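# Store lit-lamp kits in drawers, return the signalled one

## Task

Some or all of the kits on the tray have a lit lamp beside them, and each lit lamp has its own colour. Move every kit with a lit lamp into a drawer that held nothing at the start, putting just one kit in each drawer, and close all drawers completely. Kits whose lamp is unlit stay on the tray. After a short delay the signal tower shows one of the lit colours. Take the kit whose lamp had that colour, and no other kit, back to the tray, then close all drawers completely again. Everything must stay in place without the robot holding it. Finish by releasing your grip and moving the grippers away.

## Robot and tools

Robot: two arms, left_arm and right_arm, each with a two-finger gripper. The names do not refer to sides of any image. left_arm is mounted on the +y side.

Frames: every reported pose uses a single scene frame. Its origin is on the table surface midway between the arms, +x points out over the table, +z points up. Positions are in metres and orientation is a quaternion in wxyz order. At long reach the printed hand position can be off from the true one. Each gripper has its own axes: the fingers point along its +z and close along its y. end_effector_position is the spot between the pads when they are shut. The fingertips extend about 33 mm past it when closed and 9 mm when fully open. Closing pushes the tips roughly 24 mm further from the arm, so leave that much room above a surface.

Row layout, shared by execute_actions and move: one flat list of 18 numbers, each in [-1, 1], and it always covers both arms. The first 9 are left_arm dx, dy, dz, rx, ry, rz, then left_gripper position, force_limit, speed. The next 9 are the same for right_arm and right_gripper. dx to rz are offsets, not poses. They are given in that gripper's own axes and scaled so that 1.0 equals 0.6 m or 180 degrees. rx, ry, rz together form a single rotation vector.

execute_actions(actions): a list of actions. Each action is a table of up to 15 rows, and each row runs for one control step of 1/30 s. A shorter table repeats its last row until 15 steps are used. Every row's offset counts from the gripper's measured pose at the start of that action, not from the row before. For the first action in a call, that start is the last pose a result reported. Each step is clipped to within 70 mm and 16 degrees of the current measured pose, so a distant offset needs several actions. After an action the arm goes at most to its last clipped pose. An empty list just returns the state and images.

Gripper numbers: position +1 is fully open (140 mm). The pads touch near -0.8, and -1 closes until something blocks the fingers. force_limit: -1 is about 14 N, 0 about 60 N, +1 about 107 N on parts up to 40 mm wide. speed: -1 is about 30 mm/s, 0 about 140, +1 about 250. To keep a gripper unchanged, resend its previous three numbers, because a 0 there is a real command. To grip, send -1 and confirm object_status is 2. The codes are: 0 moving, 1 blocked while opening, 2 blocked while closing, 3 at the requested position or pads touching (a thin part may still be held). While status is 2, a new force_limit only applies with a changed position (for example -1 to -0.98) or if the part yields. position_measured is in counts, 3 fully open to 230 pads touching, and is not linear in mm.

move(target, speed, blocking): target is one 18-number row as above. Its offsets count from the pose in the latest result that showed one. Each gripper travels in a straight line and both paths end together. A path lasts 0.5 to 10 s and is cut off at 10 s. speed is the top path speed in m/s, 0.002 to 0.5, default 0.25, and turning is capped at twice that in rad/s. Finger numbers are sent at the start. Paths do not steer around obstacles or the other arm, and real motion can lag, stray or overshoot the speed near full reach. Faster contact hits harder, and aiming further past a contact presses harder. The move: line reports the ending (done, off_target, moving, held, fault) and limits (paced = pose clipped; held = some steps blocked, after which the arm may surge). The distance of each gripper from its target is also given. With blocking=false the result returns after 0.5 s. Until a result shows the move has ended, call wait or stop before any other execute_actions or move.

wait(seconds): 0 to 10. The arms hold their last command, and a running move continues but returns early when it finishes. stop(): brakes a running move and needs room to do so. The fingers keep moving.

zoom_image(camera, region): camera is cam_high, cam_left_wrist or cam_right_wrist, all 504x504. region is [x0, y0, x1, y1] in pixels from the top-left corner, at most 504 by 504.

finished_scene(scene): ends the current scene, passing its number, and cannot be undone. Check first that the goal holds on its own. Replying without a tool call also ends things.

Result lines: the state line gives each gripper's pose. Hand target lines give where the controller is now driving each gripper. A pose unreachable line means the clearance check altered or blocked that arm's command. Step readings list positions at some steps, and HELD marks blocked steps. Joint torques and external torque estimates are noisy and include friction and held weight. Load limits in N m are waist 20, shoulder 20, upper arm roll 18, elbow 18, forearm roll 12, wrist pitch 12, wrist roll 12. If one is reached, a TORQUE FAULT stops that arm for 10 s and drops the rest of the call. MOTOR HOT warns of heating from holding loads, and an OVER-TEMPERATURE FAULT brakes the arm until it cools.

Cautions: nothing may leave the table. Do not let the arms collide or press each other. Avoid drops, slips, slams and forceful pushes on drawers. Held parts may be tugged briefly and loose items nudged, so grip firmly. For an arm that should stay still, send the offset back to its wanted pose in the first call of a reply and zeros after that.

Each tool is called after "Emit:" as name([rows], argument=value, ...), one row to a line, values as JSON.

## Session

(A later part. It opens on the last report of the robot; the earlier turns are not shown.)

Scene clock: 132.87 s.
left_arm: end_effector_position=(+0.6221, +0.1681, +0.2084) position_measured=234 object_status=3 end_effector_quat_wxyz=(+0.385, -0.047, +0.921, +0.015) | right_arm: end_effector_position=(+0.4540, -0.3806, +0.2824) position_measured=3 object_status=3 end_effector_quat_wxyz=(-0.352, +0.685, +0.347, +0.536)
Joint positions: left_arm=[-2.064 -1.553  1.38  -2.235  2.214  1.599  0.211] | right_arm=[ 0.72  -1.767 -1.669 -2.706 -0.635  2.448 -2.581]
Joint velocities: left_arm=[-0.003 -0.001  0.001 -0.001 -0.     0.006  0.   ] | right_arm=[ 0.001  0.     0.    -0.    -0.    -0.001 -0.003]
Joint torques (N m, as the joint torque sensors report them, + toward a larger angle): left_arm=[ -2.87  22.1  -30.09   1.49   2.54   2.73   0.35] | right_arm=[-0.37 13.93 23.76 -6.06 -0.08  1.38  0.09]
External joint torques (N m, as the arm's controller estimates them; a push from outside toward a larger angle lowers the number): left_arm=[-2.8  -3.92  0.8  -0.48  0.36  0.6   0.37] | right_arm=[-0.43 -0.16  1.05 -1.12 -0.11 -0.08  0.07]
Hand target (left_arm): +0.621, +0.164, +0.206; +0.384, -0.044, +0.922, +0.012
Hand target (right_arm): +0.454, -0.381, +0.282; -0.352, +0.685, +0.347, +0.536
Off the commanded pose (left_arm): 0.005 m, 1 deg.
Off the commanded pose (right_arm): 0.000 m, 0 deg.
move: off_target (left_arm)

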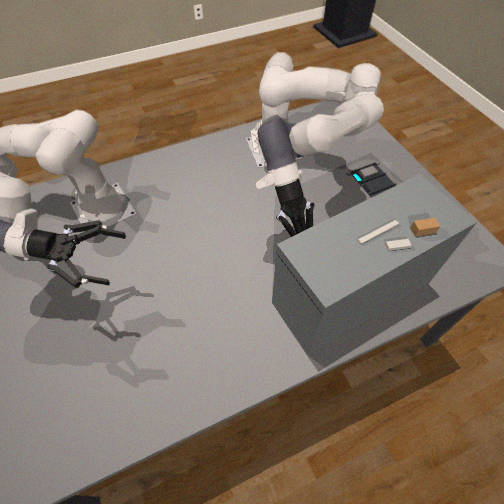

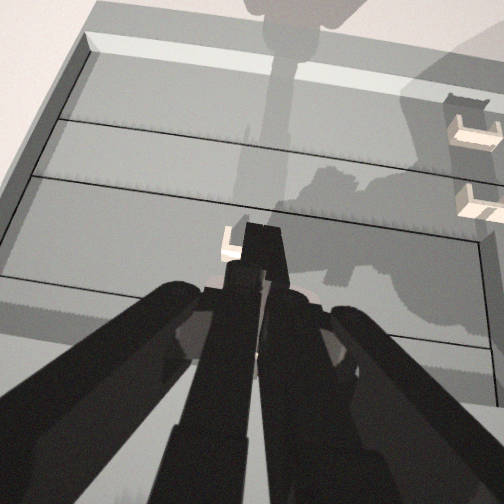

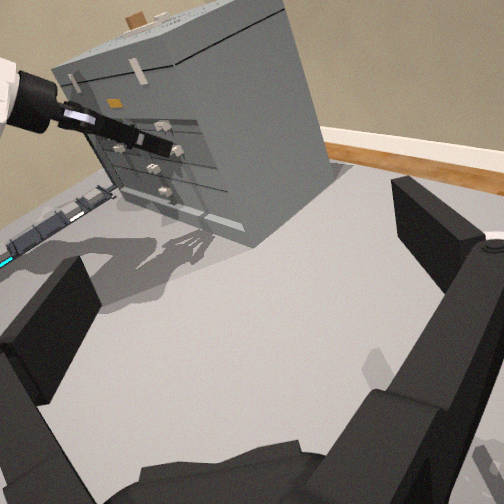

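Emit:
move(target=[0,-0.006,-0.015,0,0,0,-0.25,0,0,0,0,0,0,0,0,1,0,0], speed=0.05)

Emit:
move(target=[0.015,0,0.036,0,0,0,-0.25,0,0,0,0,0,0,0,0,1,0,0], speed=0.04)

Emit:
move(target=[0,0,0,0,0,0,-0.98,0.4,0,0,0,0,0,0,0,1,0,0])

Scene clock: 135.90 s.
left_arm: end_effector_position=(+0.6183, +0.1655, +0.2151) position_measured=160 object_status=3 end_effector_quat_wxyz=(+0.387, -0.047, +0.921, +0.015) | right_arm: end_effector_position=(+0.4540, -0.3806, +0.2824) position_measured=3 object_status=3 end_effector_quat_wxyz=(-0.352, +0.685, +0.347, +0.536)
Joint positions: left_arm=[-2.068 -1.55   1.366 -2.242  2.207  1.585  0.209] | right_arm=[ 0.72  -1.767 -1.669 -2.706 -0.635  2.448 -2.581]
Joint velocities: left_arm=[-0.001  0.    -0.002 -0.002 -0.002 -0.015 -0.005] | right_arm=[-0.     0.001 -0.     0.     0.     0.     0.001]
Joint torques (N m, as the joint torque sensors report them, + toward a larger angle): left_arm=[ -0.9   24.01 -34.03   0.63   0.86   1.73  -0.09] | right_arm=[-0.49 13.92 23.62 -5.93 -0.11  1.32  0.12]
External joint torques (N m, as the arm's controller estimates them; a push from outside toward a larger angle lowers the number): left_arm=[-0.99 -1.76 -3.28 -1.62 -1.35 -0.39 -0.07] | right_arm=[-0.5  -0.22  0.89 -1.03 -0.14 -0.14  0.1 ]
Hand target (left_arm): +0.616, +0.164, +0.215; +0.385, -0.047, +0.921, +0.015
Hand target (right_arm): +0.454, -0.381, +0.282; -0.352, +0.685, +0.347, +0.536
Off the commanded pose (left_arm): 0.003 m, 0 deg.
Off the commanded pose (right_arm): 0.000 m, 0 deg.
move: done

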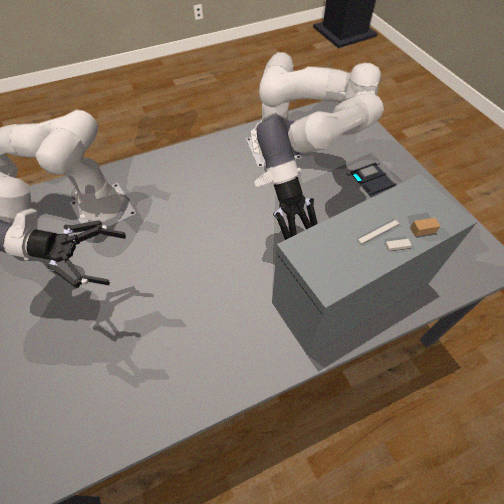

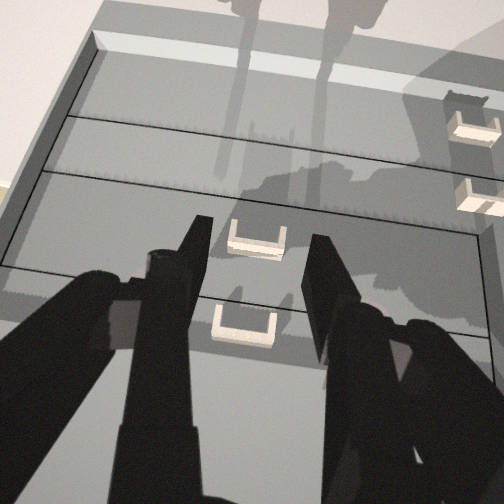

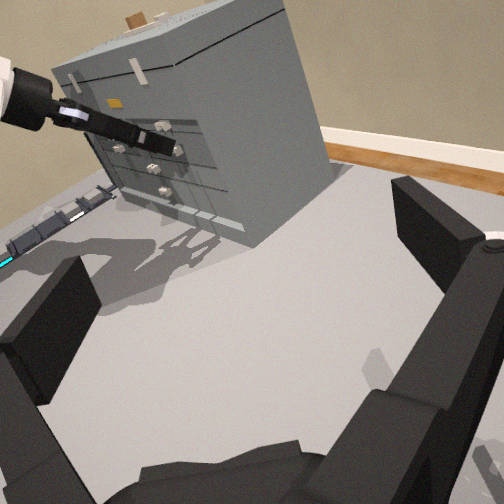

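Scene clock: 136.77 s.
left_arm: end_effector_position=(+0.6259, +0.1681, +0.1930) position_measured=160 object_status=3 end_effector_quat_wxyz=(+0.385, -0.046, +0.922, +0.018) | right_arm: end_effector_position=(+0.4540, -0.3806, +0.2824) position_measured=3 object_status=3 end_effector_quat_wxyz=(-0.352, +0.685, +0.347, +0.536)
Joint positions: left_arm=[-2.068 -1.563  1.411 -2.228  2.243  1.611  0.209] | right_arm=[ 0.72  -1.767 -1.669 -2.706 -0.635  2.448 -2.581]
Joint velocities: left_arm=[-0.003 -0.002  0.001  0.001  0.01   0.011 -0.   ] | right_arm=[-0.001  0.001 -0.     0.    -0.001 -0.001 -0.   ]
Joint torques (N m, as the joint torque sensors report them, + toward a larger angle): left_arm=[ -1.15  22.94 -31.8    3.02   3.06   2.54  -0.12] | right_arm=[-0.57 13.61 23.46 -5.64 -0.1   1.34  0.1 ]
External joint torques (N m, as the arm's controller estimates them; a push from outside toward a larger angle lowers the number): left_arm=[-1.03 -3.15 -0.84  1.55  0.92  0.43 -0.1 ] | right_arm=[-0.53 -0.5   0.74 -0.76 -0.13 -0.13  0.08]
Hand target (left_arm): +0.627, +0.166, +0.193; +0.387, -0.046, +0.921, +0.015
Hand target (right_arm): +0.454, -0.381, +0.282; -0.352, +0.685, +0.347, +0.536
Off the commanded pose (left_arm): 0.003 m, 0 deg.
Off the commanded pose (right_arm): 0.000 m, 0 deg.
move: done

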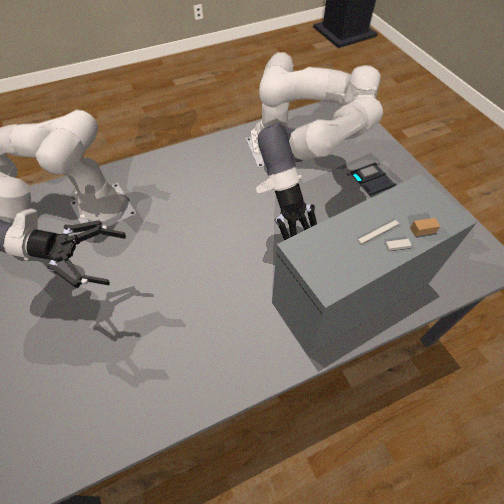

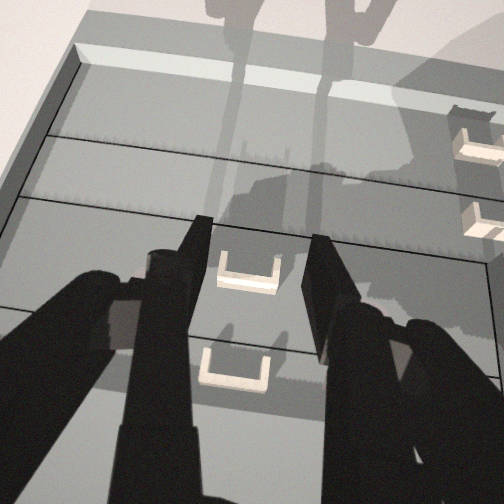

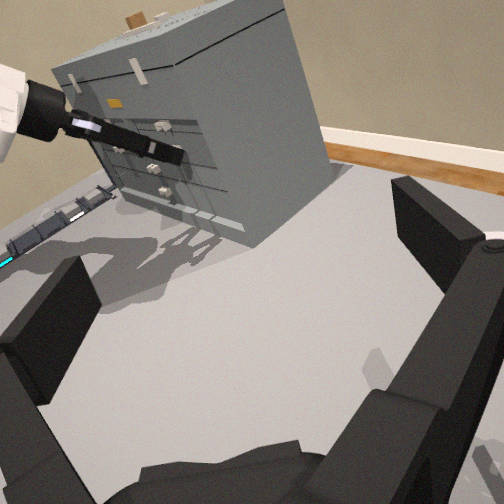

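Scene clock: 137.30 s.
left_arm: end_effector_position=(+0.6251, +0.1651, +0.1934) position_measured=194 object_status=2 end_effector_quat_wxyz=(+0.386, -0.044, +0.922, +0.016) | right_arm: end_effector_position=(+0.4540, -0.3806, +0.2824) position_measured=3 object_status=3 end_effector_quat_wxyz=(-0.352, +0.685, +0.347, +0.536)
Joint positions: left_arm=[-2.07  -1.563  1.411 -2.229  2.243  1.615  0.209] | right_arm=[ 0.72  -1.767 -1.669 -2.706 -0.635  2.448 -2.581]
Joint velocities: left_arm=[-0.    -0.001  0.    -0.001 -0.002  0.    -0.   ] | right_arm=[ 0.002 -0.    -0.     0.    -0.    -0.001  0.001]
Joint torques (N m, as the joint torque sensors report them, + toward a larger angle): left_arm=[  1.97  24.45 -32.82   2.4    1.96   1.7    0.16] | right_arm=[-0.48 13.76 23.79 -5.95 -0.11  1.34  0.13]
External joint torques (N m, as the arm's controller estimates them; a push from outside toward a larger angle lowers the number): left_arm=[ 1.99 -1.69 -1.72  0.94 -0.19 -0.42  0.18] | right_arm=[-0.59 -0.31  1.08 -0.97 -0.14 -0.11  0.11]
Hand target (left_arm): +0.626, +0.168, +0.193; +0.385, -0.046, +0.922, +0.018
Hand target (right_arm): +0.454, -0.381, +0.282; -0.352, +0.685, +0.347, +0.536
Off the commanded pose (left_arm): 0.003 m, 0 deg.
Off the commanded pose (right_arm): 0.000 m, 0 deg.
move: done

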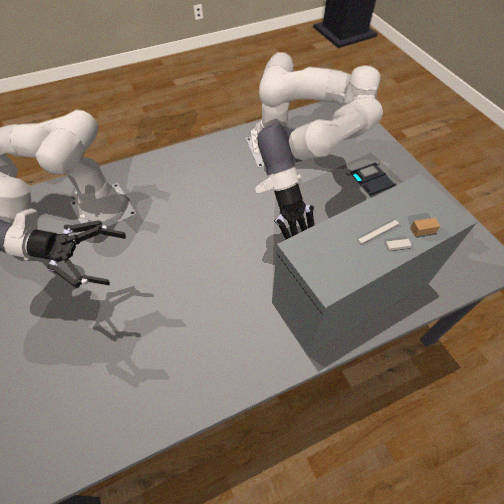

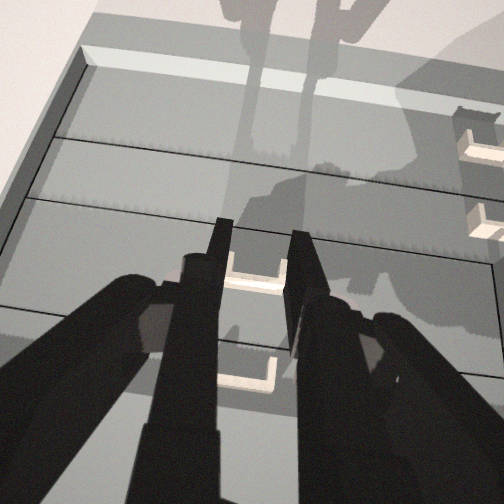

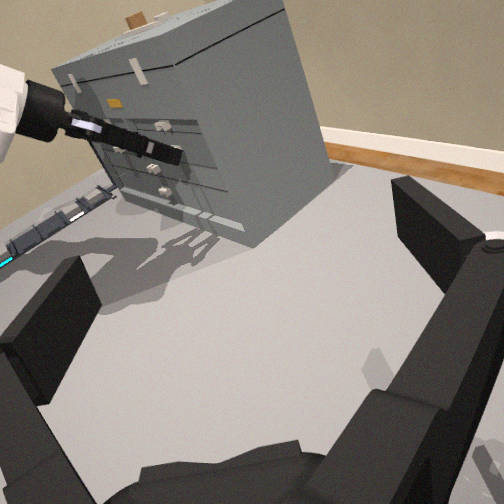

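Emit:
move(target=[0.16,-0.003,-0.161,0,0,0,-0.98,0.4,0,0,0,0,0,0,0,1,0,0], speed=0.07)

Emit:
move(target=[0,0,0,0,0,0,-0.2,0,0,0,0,0,0,0,0,1,0,0])

Emit:
move(target=[0,0,-0.16,0,0,0,-0.2,0,0,0,0,0,0,0,0,1,0,0])

Scene clock: 141.47 s.
left_arm: end_effector_position=(+0.4894, +0.1476, +0.1923) position_measured=194 object_status=2 end_effector_quat_wxyz=(+0.384, -0.039, +0.922, +0.011) | right_arm: end_effector_position=(+0.4540, -0.3806, +0.2824) position_measured=3 object_status=3 end_effector_quat_wxyz=(-0.352, +0.685, +0.347, +0.536)
Joint positions: left_arm=[-1.969 -1.563  1.338 -2.595  2.162  1.443  0.019] | right_arm=[ 0.72  -1.767 -1.669 -2.706 -0.635  2.448 -2.581]
Joint velocities: left_arm=[ 0.003  0.001 -0.003 -0.002 -0.006 -0.001 -0.024] | right_arm=[-0.001  0.002  0.     0.001  0.     0.     0.   ]
Joint torques (N m, as the joint torque sensors report them, + toward a larger angle): left_arm=[  3.86  18.27 -30.82   2.37   2.07   0.7    0.03] | right_arm=[-0.67 13.61 23.73 -5.92 -0.11  1.32  0.11]
External joint torques (N m, as the arm's controller estimates them; a push from outside toward a larger angle lowers the number): left_arm=[ 3.68 -0.43 -4.47 -1.51 -0.41 -1.09  0.06] | right_arm=[-0.68 -0.54  1.01 -0.97 -0.14 -0.13  0.09]
Hand target (left_arm): +0.490, +0.152, +0.195; +0.387, -0.044, +0.921, +0.014
Hand target (right_arm): +0.454, -0.381, +0.282; -0.352, +0.685, +0.347, +0.536
Off the commanded pose (left_arm): 0.003 m, 1 deg.
Off the commanded pose (right_arm): 0.000 m, 0 deg.
move: done

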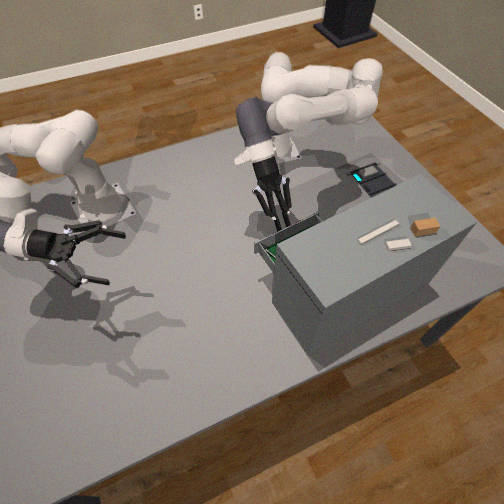

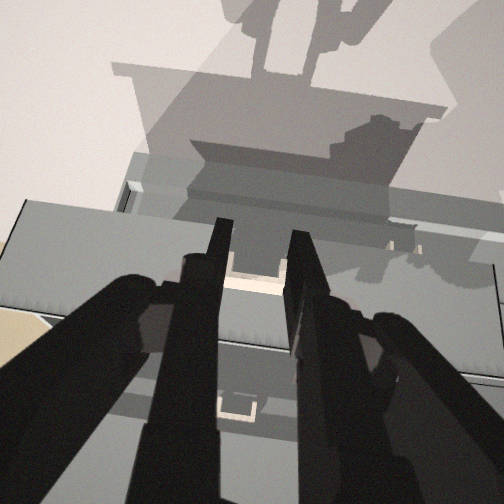

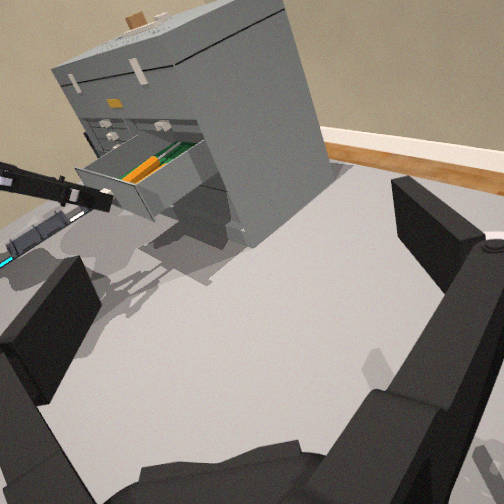

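Scene clock: 141.97 s.
left_arm: end_effector_position=(+0.4893, +0.1476, +0.1921) position_measured=154 object_status=3 end_effector_quat_wxyz=(+0.384, -0.039, +0.922, +0.010) | right_arm: end_effector_position=(+0.4540, -0.3806, +0.2824) position_measured=3 object_status=3 end_effector_quat_wxyz=(-0.352, +0.685, +0.347, +0.536)
Joint positions: left_arm=[-1.969 -1.563  1.338 -2.595  2.162  1.443  0.018] | right_arm=[ 0.72  -1.767 -1.669 -2.706 -0.635  2.448 -2.581]
Joint velocities: left_arm=[ 0.002  0.002 -0.001  0.002 -0.001 -0.001  0.001] | right_arm=[-0.     0.001 -0.001  0.     0.     0.001  0.   ]
Joint torques (N m, as the joint torque sensors report them, + toward a larger angle): left_arm=[ -0.14  17.   -28.55   3.9    2.27   1.86   0.09] | right_arm=[-0.55 13.66 23.83 -5.83 -0.08  1.33  0.08]
External joint torques (N m, as the arm's controller estimates them; a push from outside toward a larger angle lowers the number): left_arm=[-0.26 -1.72 -2.12  0.04 -0.21  0.06  0.11] | right_arm=[-0.57 -0.44  1.13 -0.9  -0.11 -0.12  0.06]
Hand target (left_arm): +0.489, +0.148, +0.192; +0.384, -0.039, +0.922, +0.011
Hand target (right_arm): +0.454, -0.381, +0.282; -0.352, +0.685, +0.347, +0.536
Off the commanded pose (left_arm): 0.000 m, 0 deg.
Off the commanded pose (right_arm): 0.000 m, 0 deg.
move: done

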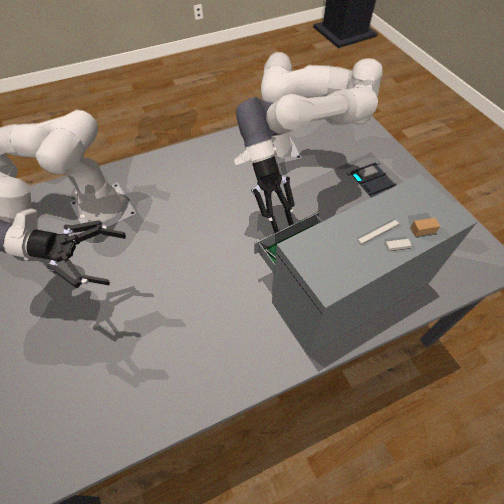

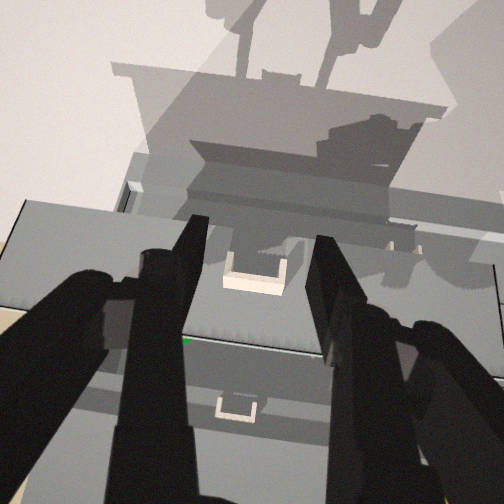

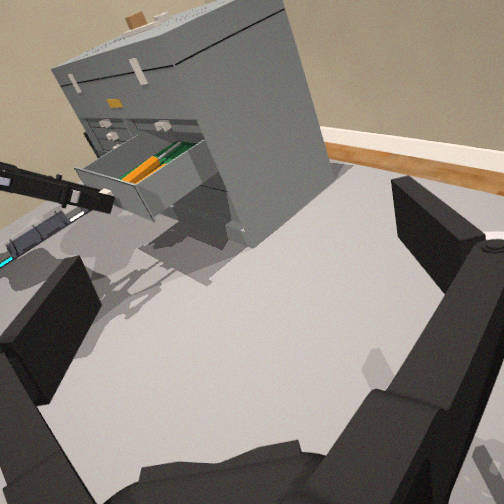

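Scene clock: 143.03 s.
left_arm: end_effector_position=(+0.4234, +0.1427, +0.2625) position_measured=154 object_status=3 end_effector_quat_wxyz=(+0.384, -0.037, +0.922, +0.007) | right_arm: end_effector_position=(+0.4540, -0.3806, +0.2824) position_measured=3 object_status=3 end_effector_quat_wxyz=(-0.352, +0.685, +0.347, +0.536)
Joint positions: left_arm=[-2.    -1.542  1.082 -2.675  1.922  1.293 -0.033] | right_arm=[ 0.72  -1.767 -1.669 -2.706 -0.635  2.448 -2.581]
Joint velocities: left_arm=[-0.001 -0.001 -0.     0.002 -0.003 -0.011 -0.016] | right_arm=[ 0.     0.    -0.001 -0.001 -0.    -0.001 -0.   ]
Joint torques (N m, as the joint torque sensors report them, + toward a larger angle): left_arm=[ -1.97  16.7  -25.3    7.89   1.33   1.29  -0.18] | right_arm=[-0.44 13.87 23.83 -5.91 -0.1   1.34  0.15]
External joint torques (N m, as the arm's controller estimates them; a push from outside toward a larger angle lowers the number): left_arm=[-2.03 -0.46 -2.16 -0.64 -1.35 -0.45 -0.16] | right_arm=[-0.44 -0.23  1.12 -0.96 -0.13 -0.12  0.13]
Hand target (left_arm): +0.422, +0.143, +0.262; +0.383, -0.040, +0.923, +0.008
Hand target (right_arm): +0.454, -0.381, +0.282; -0.352, +0.685, +0.347, +0.536
Off the commanded pose (left_arm): 0.003 m, 0 deg.
Off the commanded pose (right_arm): 0.000 m, 0 deg.
move: done

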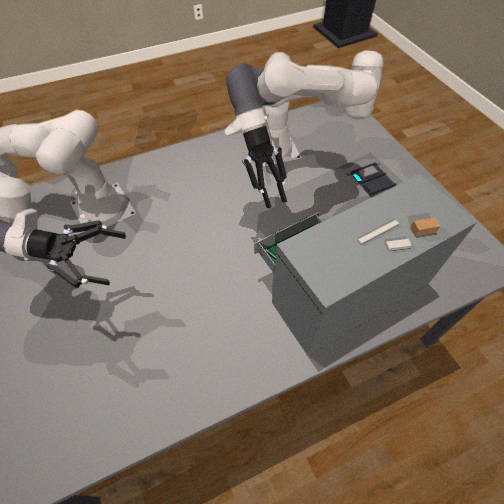

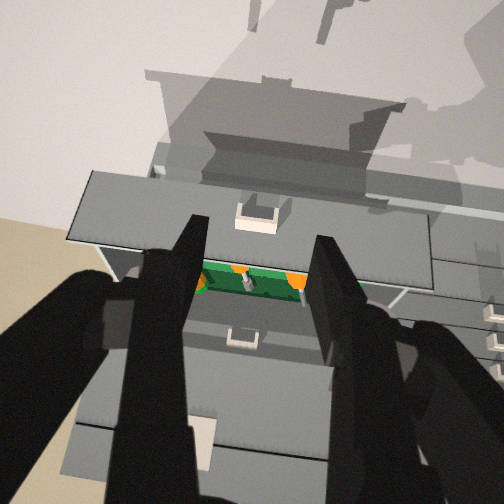

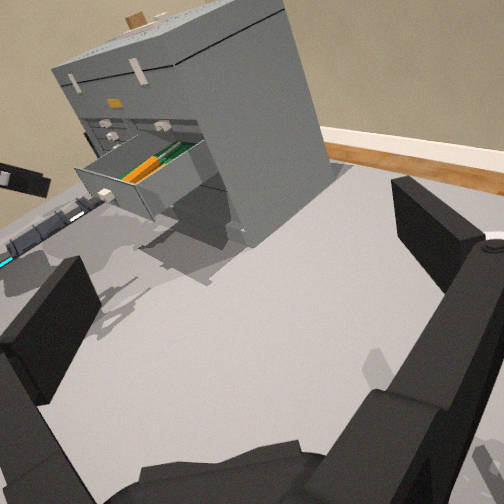

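Emit:
move(target=[0.068,0.005,0.108,0,0,0,-1,0,0,0,0,0,0,0,0,1,0,0])

Emit:
move(target=[-0.207,0,0.21,0,0,0,-1,0,0,0,0,0,0,0,0,1,0,0], speed=0.07)

Emit:
zoom_image(camera="cam_right_wrist", region=[90,100,230,205])

Scene clock: 146.13 s.
left_arm: end_effector_position=(+0.4403, +0.1477, +0.1865) position_measured=233 object_status=3 end_effector_quat_wxyz=(+0.384, -0.035, +0.923, +0.012) | right_arm: end_effector_position=(+0.4540, -0.3806, +0.2824) position_measured=3 object_status=3 end_effector_quat_wxyz=(-0.352, +0.685, +0.347, +0.536)
Joint positions: left_arm=[-1.94  -1.565  1.312 -2.718  2.124  1.384 -0.049] | right_arm=[ 0.72  -1.767 -1.669 -2.706 -0.635  2.448 -2.581]
Joint velocities: left_arm=[ 0.002 -0.002  0.001 -0.     0.009  0.006 -0.004] | right_arm=[-0.001  0.    -0.     0.    -0.001 -0.    -0.001]
Joint torques (N m, as the joint torque sensors report them, + toward a larger angle): left_arm=[  1.78  14.35 -24.1    3.28   3.45   2.19  -0.17] | right_arm=[-0.65 13.82 23.89 -5.82 -0.11  1.34  0.13]
External joint torques (N m, as the arm's controller estimates them; a push from outside toward a larger angle lowers the number): left_arm=[ 1.74 -2.31  0.09 -1.39  0.89  0.52 -0.15] | right_arm=[-0.57 -0.3   1.15 -0.95 -0.14 -0.12  0.11]
Hand target (left_arm): +0.440, +0.147, +0.187; +0.385, -0.036, +0.922, +0.009
Hand target (right_arm): +0.454, -0.381, +0.282; -0.352, +0.685, +0.347, +0.536
Off the commanded pose (left_arm): 0.002 m, 1 deg.
Off the commanded pose (right_arm): 0.000 m, 0 deg.
move: done

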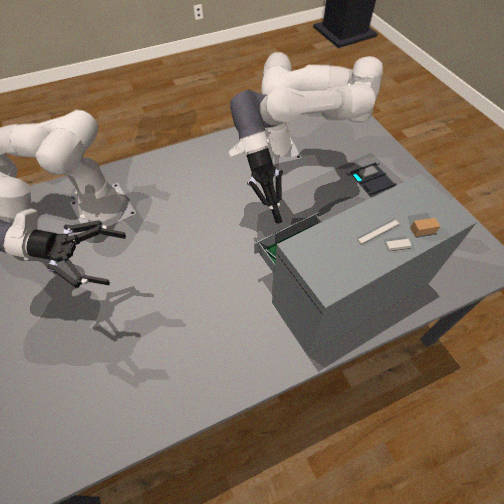

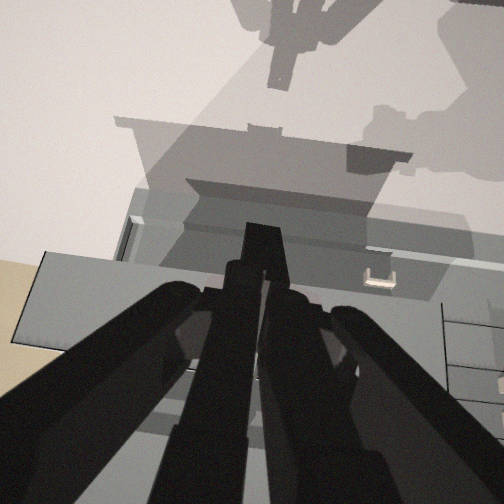

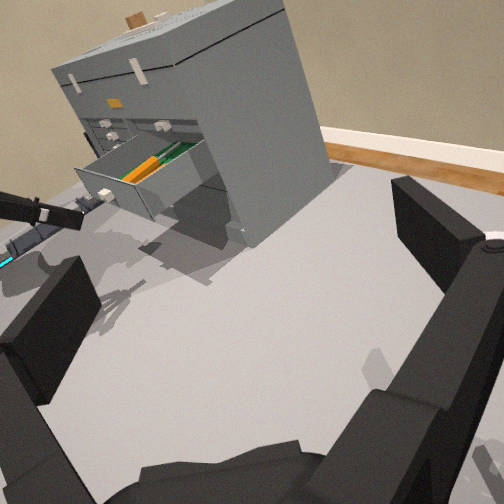

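Scene clock: 149.07 s.
left_arm: end_effector_position=(+0.6138, +0.1607, +0.1804) position_measured=233 object_status=3 end_effector_quat_wxyz=(+0.380, -0.041, +0.924, +0.014) | right_arm: end_effector_position=(+0.4540, -0.3806, +0.2824) position_measured=3 object_status=3 end_effector_quat_wxyz=(-0.352, +0.685, +0.347, +0.536)
Joint positions: left_arm=[-2.062 -1.554  1.432 -2.255  2.236  1.623  0.185] | right_arm=[ 0.72  -1.767 -1.669 -2.706 -0.635  2.448 -2.581]
Joint velocities: left_arm=[-0.     0.003  0.002  0.002  0.     0.013  0.026] | right_arm=[ 0.    -0.001  0.001  0.002 -0.     0.     0.001]
Joint torques (N m, as the joint torque sensors report them, + toward a larger angle): left_arm=[ -1.94  24.72 -31.95   3.42   3.16   2.9    0.32] | right_arm=[-0.61 13.76 23.82 -5.91 -0.08  1.34  0.12]
External joint torques (N m, as the arm's controller estimates them; a push from outside toward a larger angle lowers the number): left_arm=[-2.09 -0.74 -1.02  1.71  1.02  0.82  0.34] | right_arm=[-0.61 -0.29  1.07 -1.   -0.11 -0.12  0.1 ]
Hand target (left_arm): +0.616, +0.159, +0.182; +0.383, -0.034, +0.923, +0.015
Hand target (right_arm): +0.454, -0.381, +0.282; -0.352, +0.685, +0.347, +0.536
Off the commanded pose (left_arm): 0.006 m, 1 deg.
Off the commanded pose (right_arm): 0.000 m, 0 deg.
move: off_target (left_arm)

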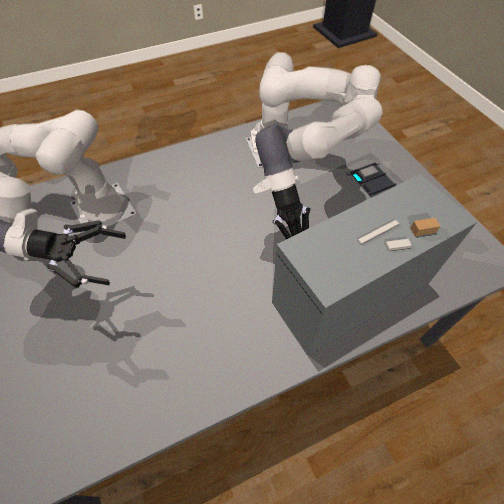

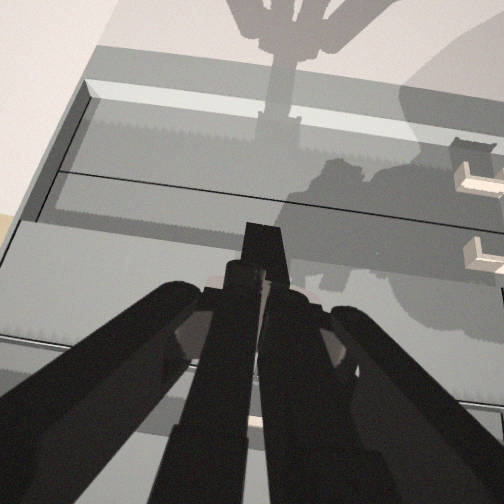

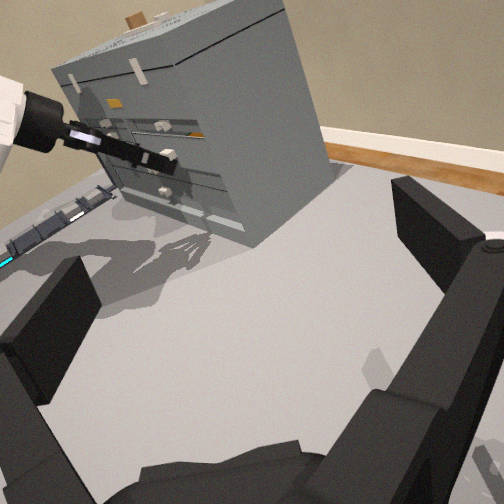

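Region (90, 100, 230, 205) of cam_right_wrist's 504x504 image, scaled by 3.600, with more detail than that image has; it fills the top 378 rows of this view, and the rest is white.

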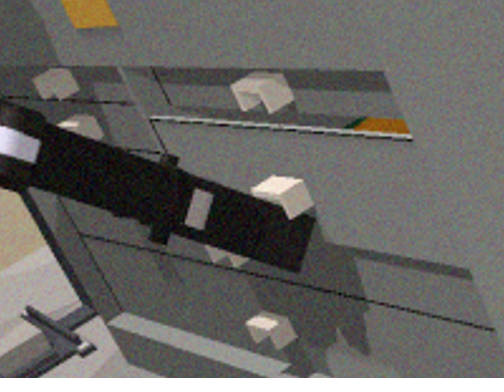

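Emit:
move(target=[-0.028,0,0.024,0,0,0,-1,0,0,0,0,0,0,0,0,1,0,0], speed=0.04)

Emit:
zoom_image(camera="cam_right_wrist", region=[90,100,230,205])

Scene clock: 151.50 s.
left_arm: end_effector_position=(+0.6300, +0.1620, +0.1806) position_measured=233 object_status=3 end_effector_quat_wxyz=(+0.378, -0.043, +0.925, +0.015) | right_arm: end_effector_position=(+0.4540, -0.3806, +0.2824) position_measured=3 object_status=3 end_effector_quat_wxyz=(-0.352, +0.685, +0.347, +0.536)
Joint positions: left_arm=[-2.085 -1.554  1.435 -2.201  2.235  1.639  0.206] | right_arm=[ 0.72  -1.767 -1.669 -2.706 -0.635  2.448 -2.581]
Joint velocities: left_arm=[ 0.     0.     0.    -0.    -0.002 -0.002  0.011] | right_arm=[ 0.001 -0.001  0.    -0.    -0.    -0.001 -0.002]
Joint torques (N m, as the joint torque sensors report them, + toward a larger angle): left_arm=[ -1.36  24.17 -31.27   8.48   3.41   3.67   0.37] | right_arm=[-0.67 13.85 23.84 -5.67 -0.07  1.34  0.15]
External joint torques (N m, as the arm's controller estimates them; a push from outside toward a larger angle lowers the number): left_arm=[-1.19 -2.61  0.14  7.17  1.31  1.52  0.39] | right_arm=[-0.64 -0.23  1.15 -0.75 -0.1  -0.12  0.13]
Hand target (left_arm): +0.635, +0.162, +0.182; +0.380, -0.041, +0.924, +0.014
Hand target (right_arm): +0.454, -0.381, +0.282; -0.352, +0.685, +0.347, +0.536
Off the commanded pose (left_arm): 0.006 m, 0 deg.
Off the commanded pose (right_arm): 0.000 m, 0 deg.
move: off_target (left_arm)

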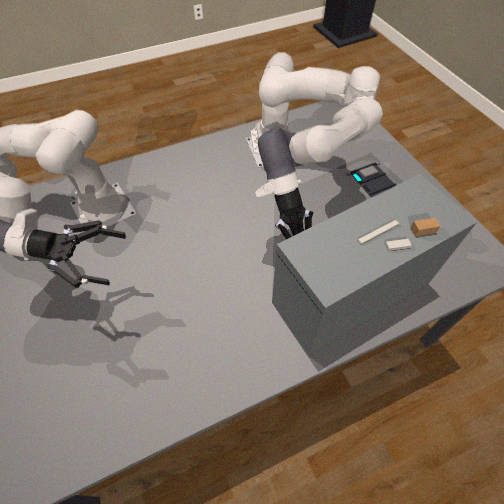

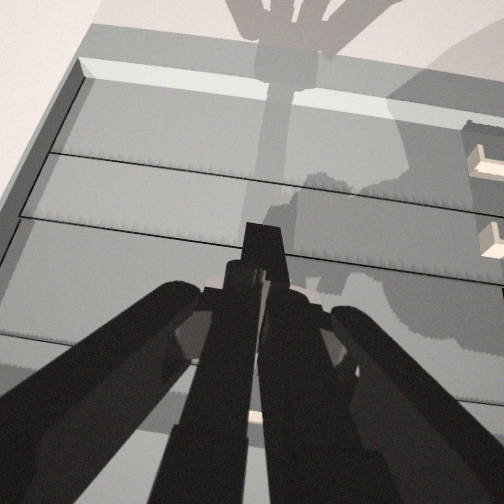

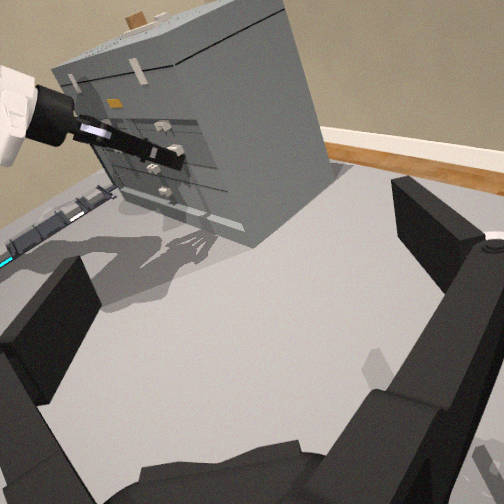

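Region (90, 100, 230, 205) of cam_right_wrist's 504x504 image, scaled by 3.600, with more detail than that image has; it fills the top 378 rows of this view, and the rest is white.

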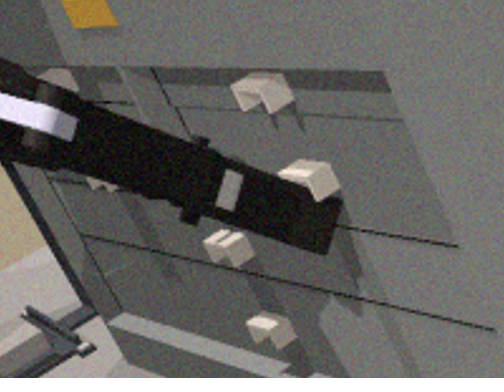

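Emit:
move(target=[0.05,0,-0.07,0,0,0,-1,0,0,0,0,0,0,0,0,1,0,0])

Emit:
move(target=[-0.003,0.218,0.037,0,0,0,-0.25,0,0,0,0,0,0,0,0,1,0,0])

Scene clock: 154.57 s.
left_arm: end_effector_position=(+0.5813, +0.1568, +0.1912) position_measured=233 object_status=3 end_effector_quat_wxyz=(+0.380, -0.038, +0.924, +0.016) | right_arm: end_effector_position=(+0.4540, -0.3806, +0.2824) position_measured=3 object_status=3 end_effector_quat_wxyz=(-0.352, +0.685, +0.347, +0.536)
Joint positions: left_arm=[-2.035 -1.55   1.394 -2.345  2.206  1.566  0.154] | right_arm=[ 0.72  -1.767 -1.669 -2.706 -0.635  2.448 -2.581]
Joint velocities: left_arm=[-0.    -0.003 -0.001 -0.003  0.    -0.013 -0.02 ] | right_arm=[ 0.002  0.    -0.002  0.001  0.001  0.     0.001]
Joint torques (N m, as the joint torque sensors report them, + toward a larger angle): left_arm=[  1.85  19.39 -32.26   1.13   1.15   1.63  -0.02] | right_arm=[-0.4  13.9  23.69 -5.78 -0.1   1.35  0.11]
External joint torques (N m, as the arm's controller estimates them; a push from outside toward a larger angle lowers the number): left_arm=[ 1.93 -4.23 -2.31 -1.19 -1.1  -0.42  0.  ] | right_arm=[-0.48 -0.2   1.06 -0.84 -0.13 -0.1   0.09]
Hand target (left_arm): +0.580, +0.158, +0.191; +0.378, -0.044, +0.925, +0.014
Hand target (right_arm): +0.454, -0.381, +0.282; -0.352, +0.685, +0.347, +0.536
Off the commanded pose (left_arm): 0.003 m, 1 deg.
Off the commanded pose (right_arm): 0.000 m, 0 deg.
move: done

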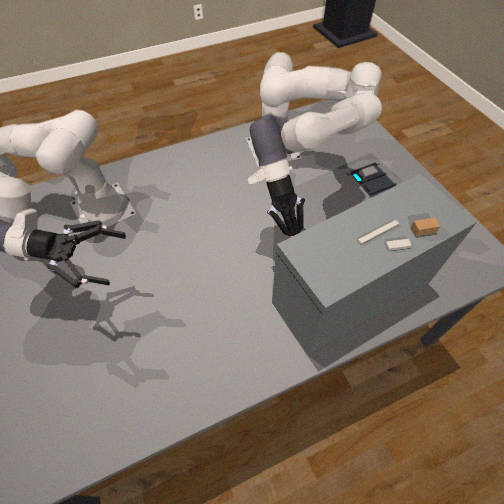

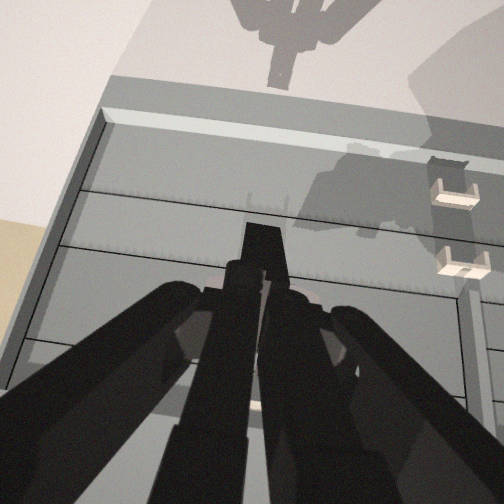

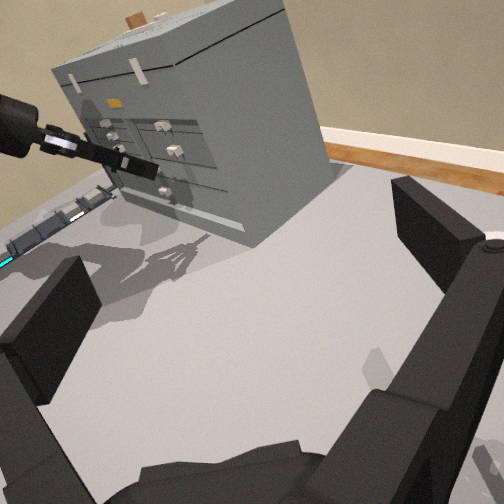

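Scene clock: 155.90 s.
left_arm: end_effector_position=(+0.5904, +0.2921, +0.1746) position_measured=160 object_status=3 end_effector_quat_wxyz=(+0.379, -0.043, +0.924, +0.019) | right_arm: end_effector_position=(+0.4540, -0.3806, +0.2824) position_measured=3 object_status=3 end_effector_quat_wxyz=(-0.352, +0.685, +0.347, +0.536)
Joint positions: left_arm=[-1.667 -1.593  1.443 -2.449  2.216  1.75   0.337] | right_arm=[ 0.72  -1.767 -1.669 -2.706 -0.635  2.448 -2.581]
Joint velocities: left_arm=[-0.001  0.     0.     0.001 -0.001  0.008  0.029] | right_arm=[-0.     0.     0.001 -0.001  0.001  0.     0.001]
Joint torques (N m, as the joint torque sensors report them, + toward a larger angle): left_arm=[  1.1   20.32 -29.21  -0.57   1.27   2.71   0.3 ] | right_arm=[-0.42 13.65 23.77 -5.88 -0.09  1.36  0.13]
External joint torques (N m, as the arm's controller estimates them; a push from outside toward a larger angle lowers the number): left_arm=[ 1.1  -0.59 -0.38 -1.85 -0.6   0.38  0.32] | right_arm=[-0.4  -0.45  1.02 -0.94 -0.12 -0.09  0.11]
Hand target (left_arm): +0.589, +0.292, +0.174; +0.378, -0.036, +0.925, +0.020
Hand target (right_arm): +0.454, -0.381, +0.282; -0.352, +0.685, +0.347, +0.536
Off the commanded pose (left_arm): 0.005 m, 1 deg.
Off the commanded pose (right_arm): 0.000 m, 0 deg.
move: off_target (left_arm)

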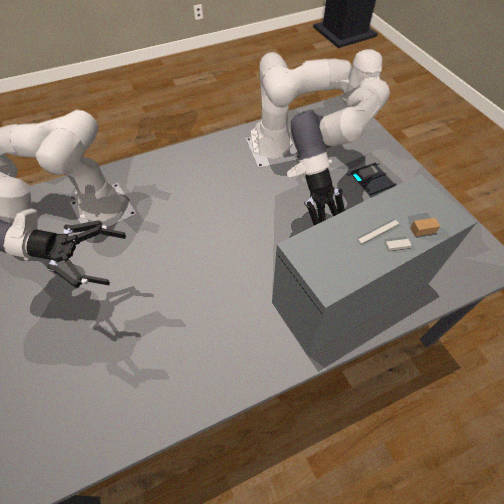

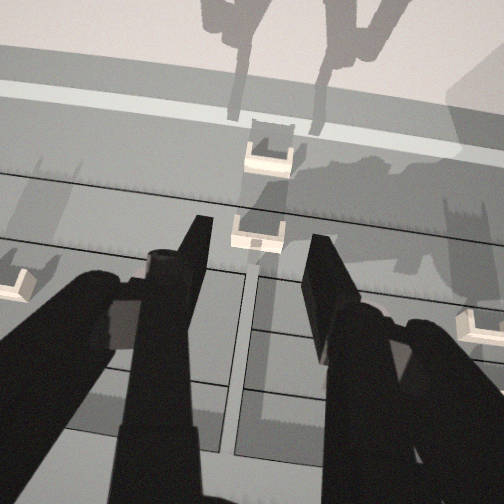

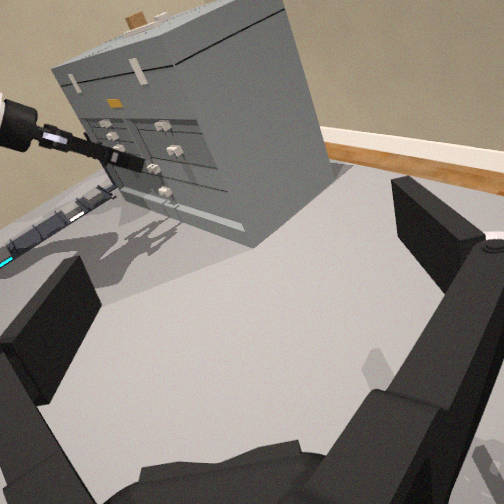

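Emit:
move(target=[0.003,0,0.055,0,0,0,-0.25,0,0,0,0,0,0,0,0,1,0,0], speed=0.05)

Emit:
move(target=[0,0,0,0,0,0,-0.98,0.4,0,0,0,0,0,0,0,1,0,0])

Scene clock: 158.30 s.
left_arm: end_effector_position=(+0.6103, +0.2953, +0.1492) position_measured=160 object_status=3 end_effector_quat_wxyz=(+0.377, -0.043, +0.925, +0.021) | right_arm: end_effector_position=(+0.4540, -0.3806, +0.2824) position_measured=3 object_status=3 end_effector_quat_wxyz=(-0.352, +0.685, +0.347, +0.536)
Joint positions: left_arm=[-1.698 -1.608  1.504 -2.388  2.27   1.786  0.345] | right_arm=[ 0.72  -1.767 -1.669 -2.706 -0.635  2.448 -2.581]
Joint velocities: left_arm=[-0.003  0.    -0.001  0.003  0.006  0.008 -0.001] | right_arm=[-0.    -0.001 -0.     0.001 -0.001 -0.001  0.001]
Joint torques (N m, as the joint torque sensors report them, + toward a larger angle): left_arm=[ -1.06  18.62 -29.6    1.69   2.82   2.76  -0.04] | right_arm=[-0.31 13.97 23.66 -6.15 -0.12  1.35  0.11]
External joint torques (N m, as the arm's controller estimates them; a push from outside toward a larger angle lowers the number): left_arm=[-1.05 -3.52  0.12  1.62  1.03  0.44 -0.02] | right_arm=[-0.32 -0.1   0.99 -1.2  -0.16 -0.1   0.09]
Hand target (left_arm): +0.612, +0.294, +0.149; +0.379, -0.043, +0.924, +0.019
Hand target (right_arm): +0.454, -0.381, +0.282; -0.352, +0.685, +0.347, +0.536
Off the commanded pose (left_arm): 0.002 m, 0 deg.
Off the commanded pose (right_arm): 0.000 m, 0 deg.
move: done

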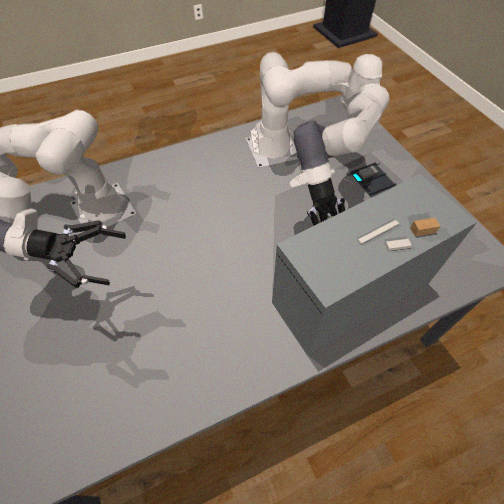

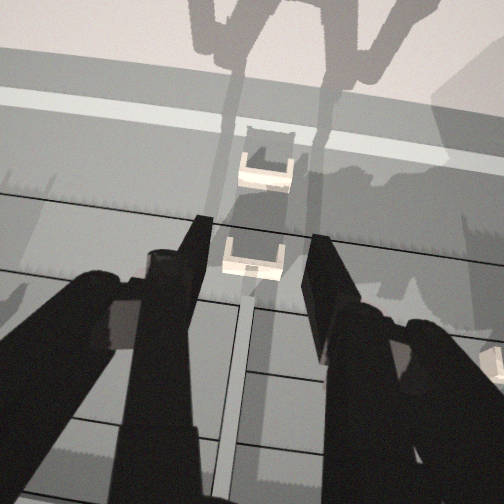

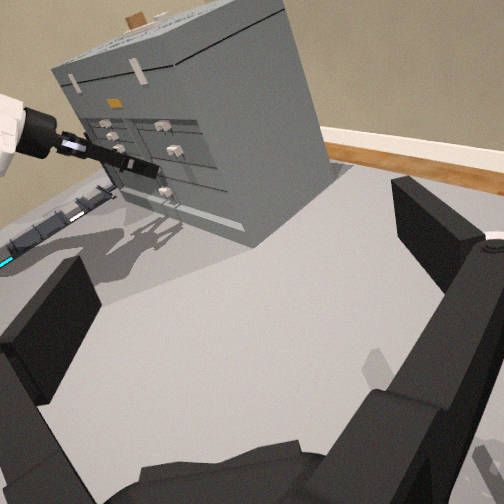

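Scene clock: 158.83 s.
left_arm: end_effector_position=(+0.6101, +0.2937, +0.1495) position_measured=195 object_status=2 end_effector_quat_wxyz=(+0.377, -0.042, +0.925, +0.020) | right_arm: end_effector_position=(+0.4540, -0.3806, +0.2824) position_measured=3 object_status=3 end_effector_quat_wxyz=(-0.352, +0.685, +0.347, +0.536)
Joint positions: left_arm=[-1.699 -1.608  1.504 -2.388  2.27   1.788  0.345] | right_arm=[ 0.72  -1.767 -1.669 -2.706 -0.635  2.448 -2.581]
Joint velocities: left_arm=[-0.001 -0.001  0.001 -0.    -0.001  0.     0.   ] | right_arm=[-0.001 -0.     0.001 -0.001  0.     0.    -0.   ]
Joint torques (N m, as the joint torque sensors report them, + toward a larger angle): left_arm=[  0.46  20.05 -31.52   0.     1.65   2.19   0.01] | right_arm=[-0.41 13.76 23.67 -6.02 -0.1   1.36  0.14]
External joint torques (N m, as the arm's controller estimates them; a push from outside toward a larger angle lowers the number): left_arm=[ 0.56 -2.03 -1.86  0.03 -0.14 -0.16  0.03] | right_arm=[-0.38 -0.36  0.88 -1.03 -0.12 -0.1   0.12]
Hand target (left_arm): +0.610, +0.295, +0.149; +0.377, -0.043, +0.925, +0.021
Hand target (right_arm): +0.454, -0.381, +0.282; -0.352, +0.685, +0.347, +0.536
Off the commanded pose (left_arm): 0.002 m, 0 deg.
Off the commanded pose (right_arm): 0.000 m, 0 deg.
move: done

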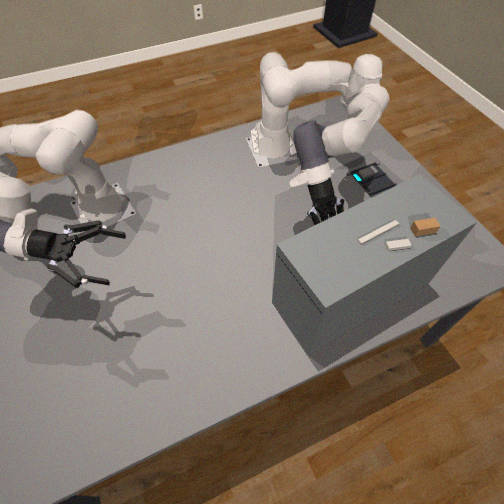

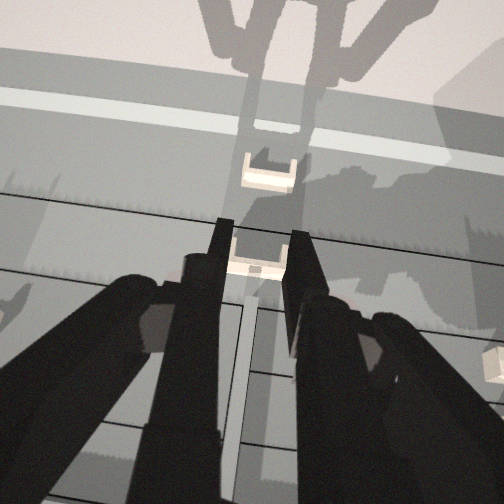

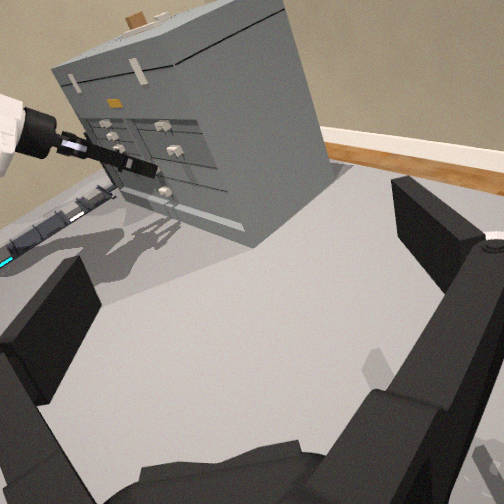

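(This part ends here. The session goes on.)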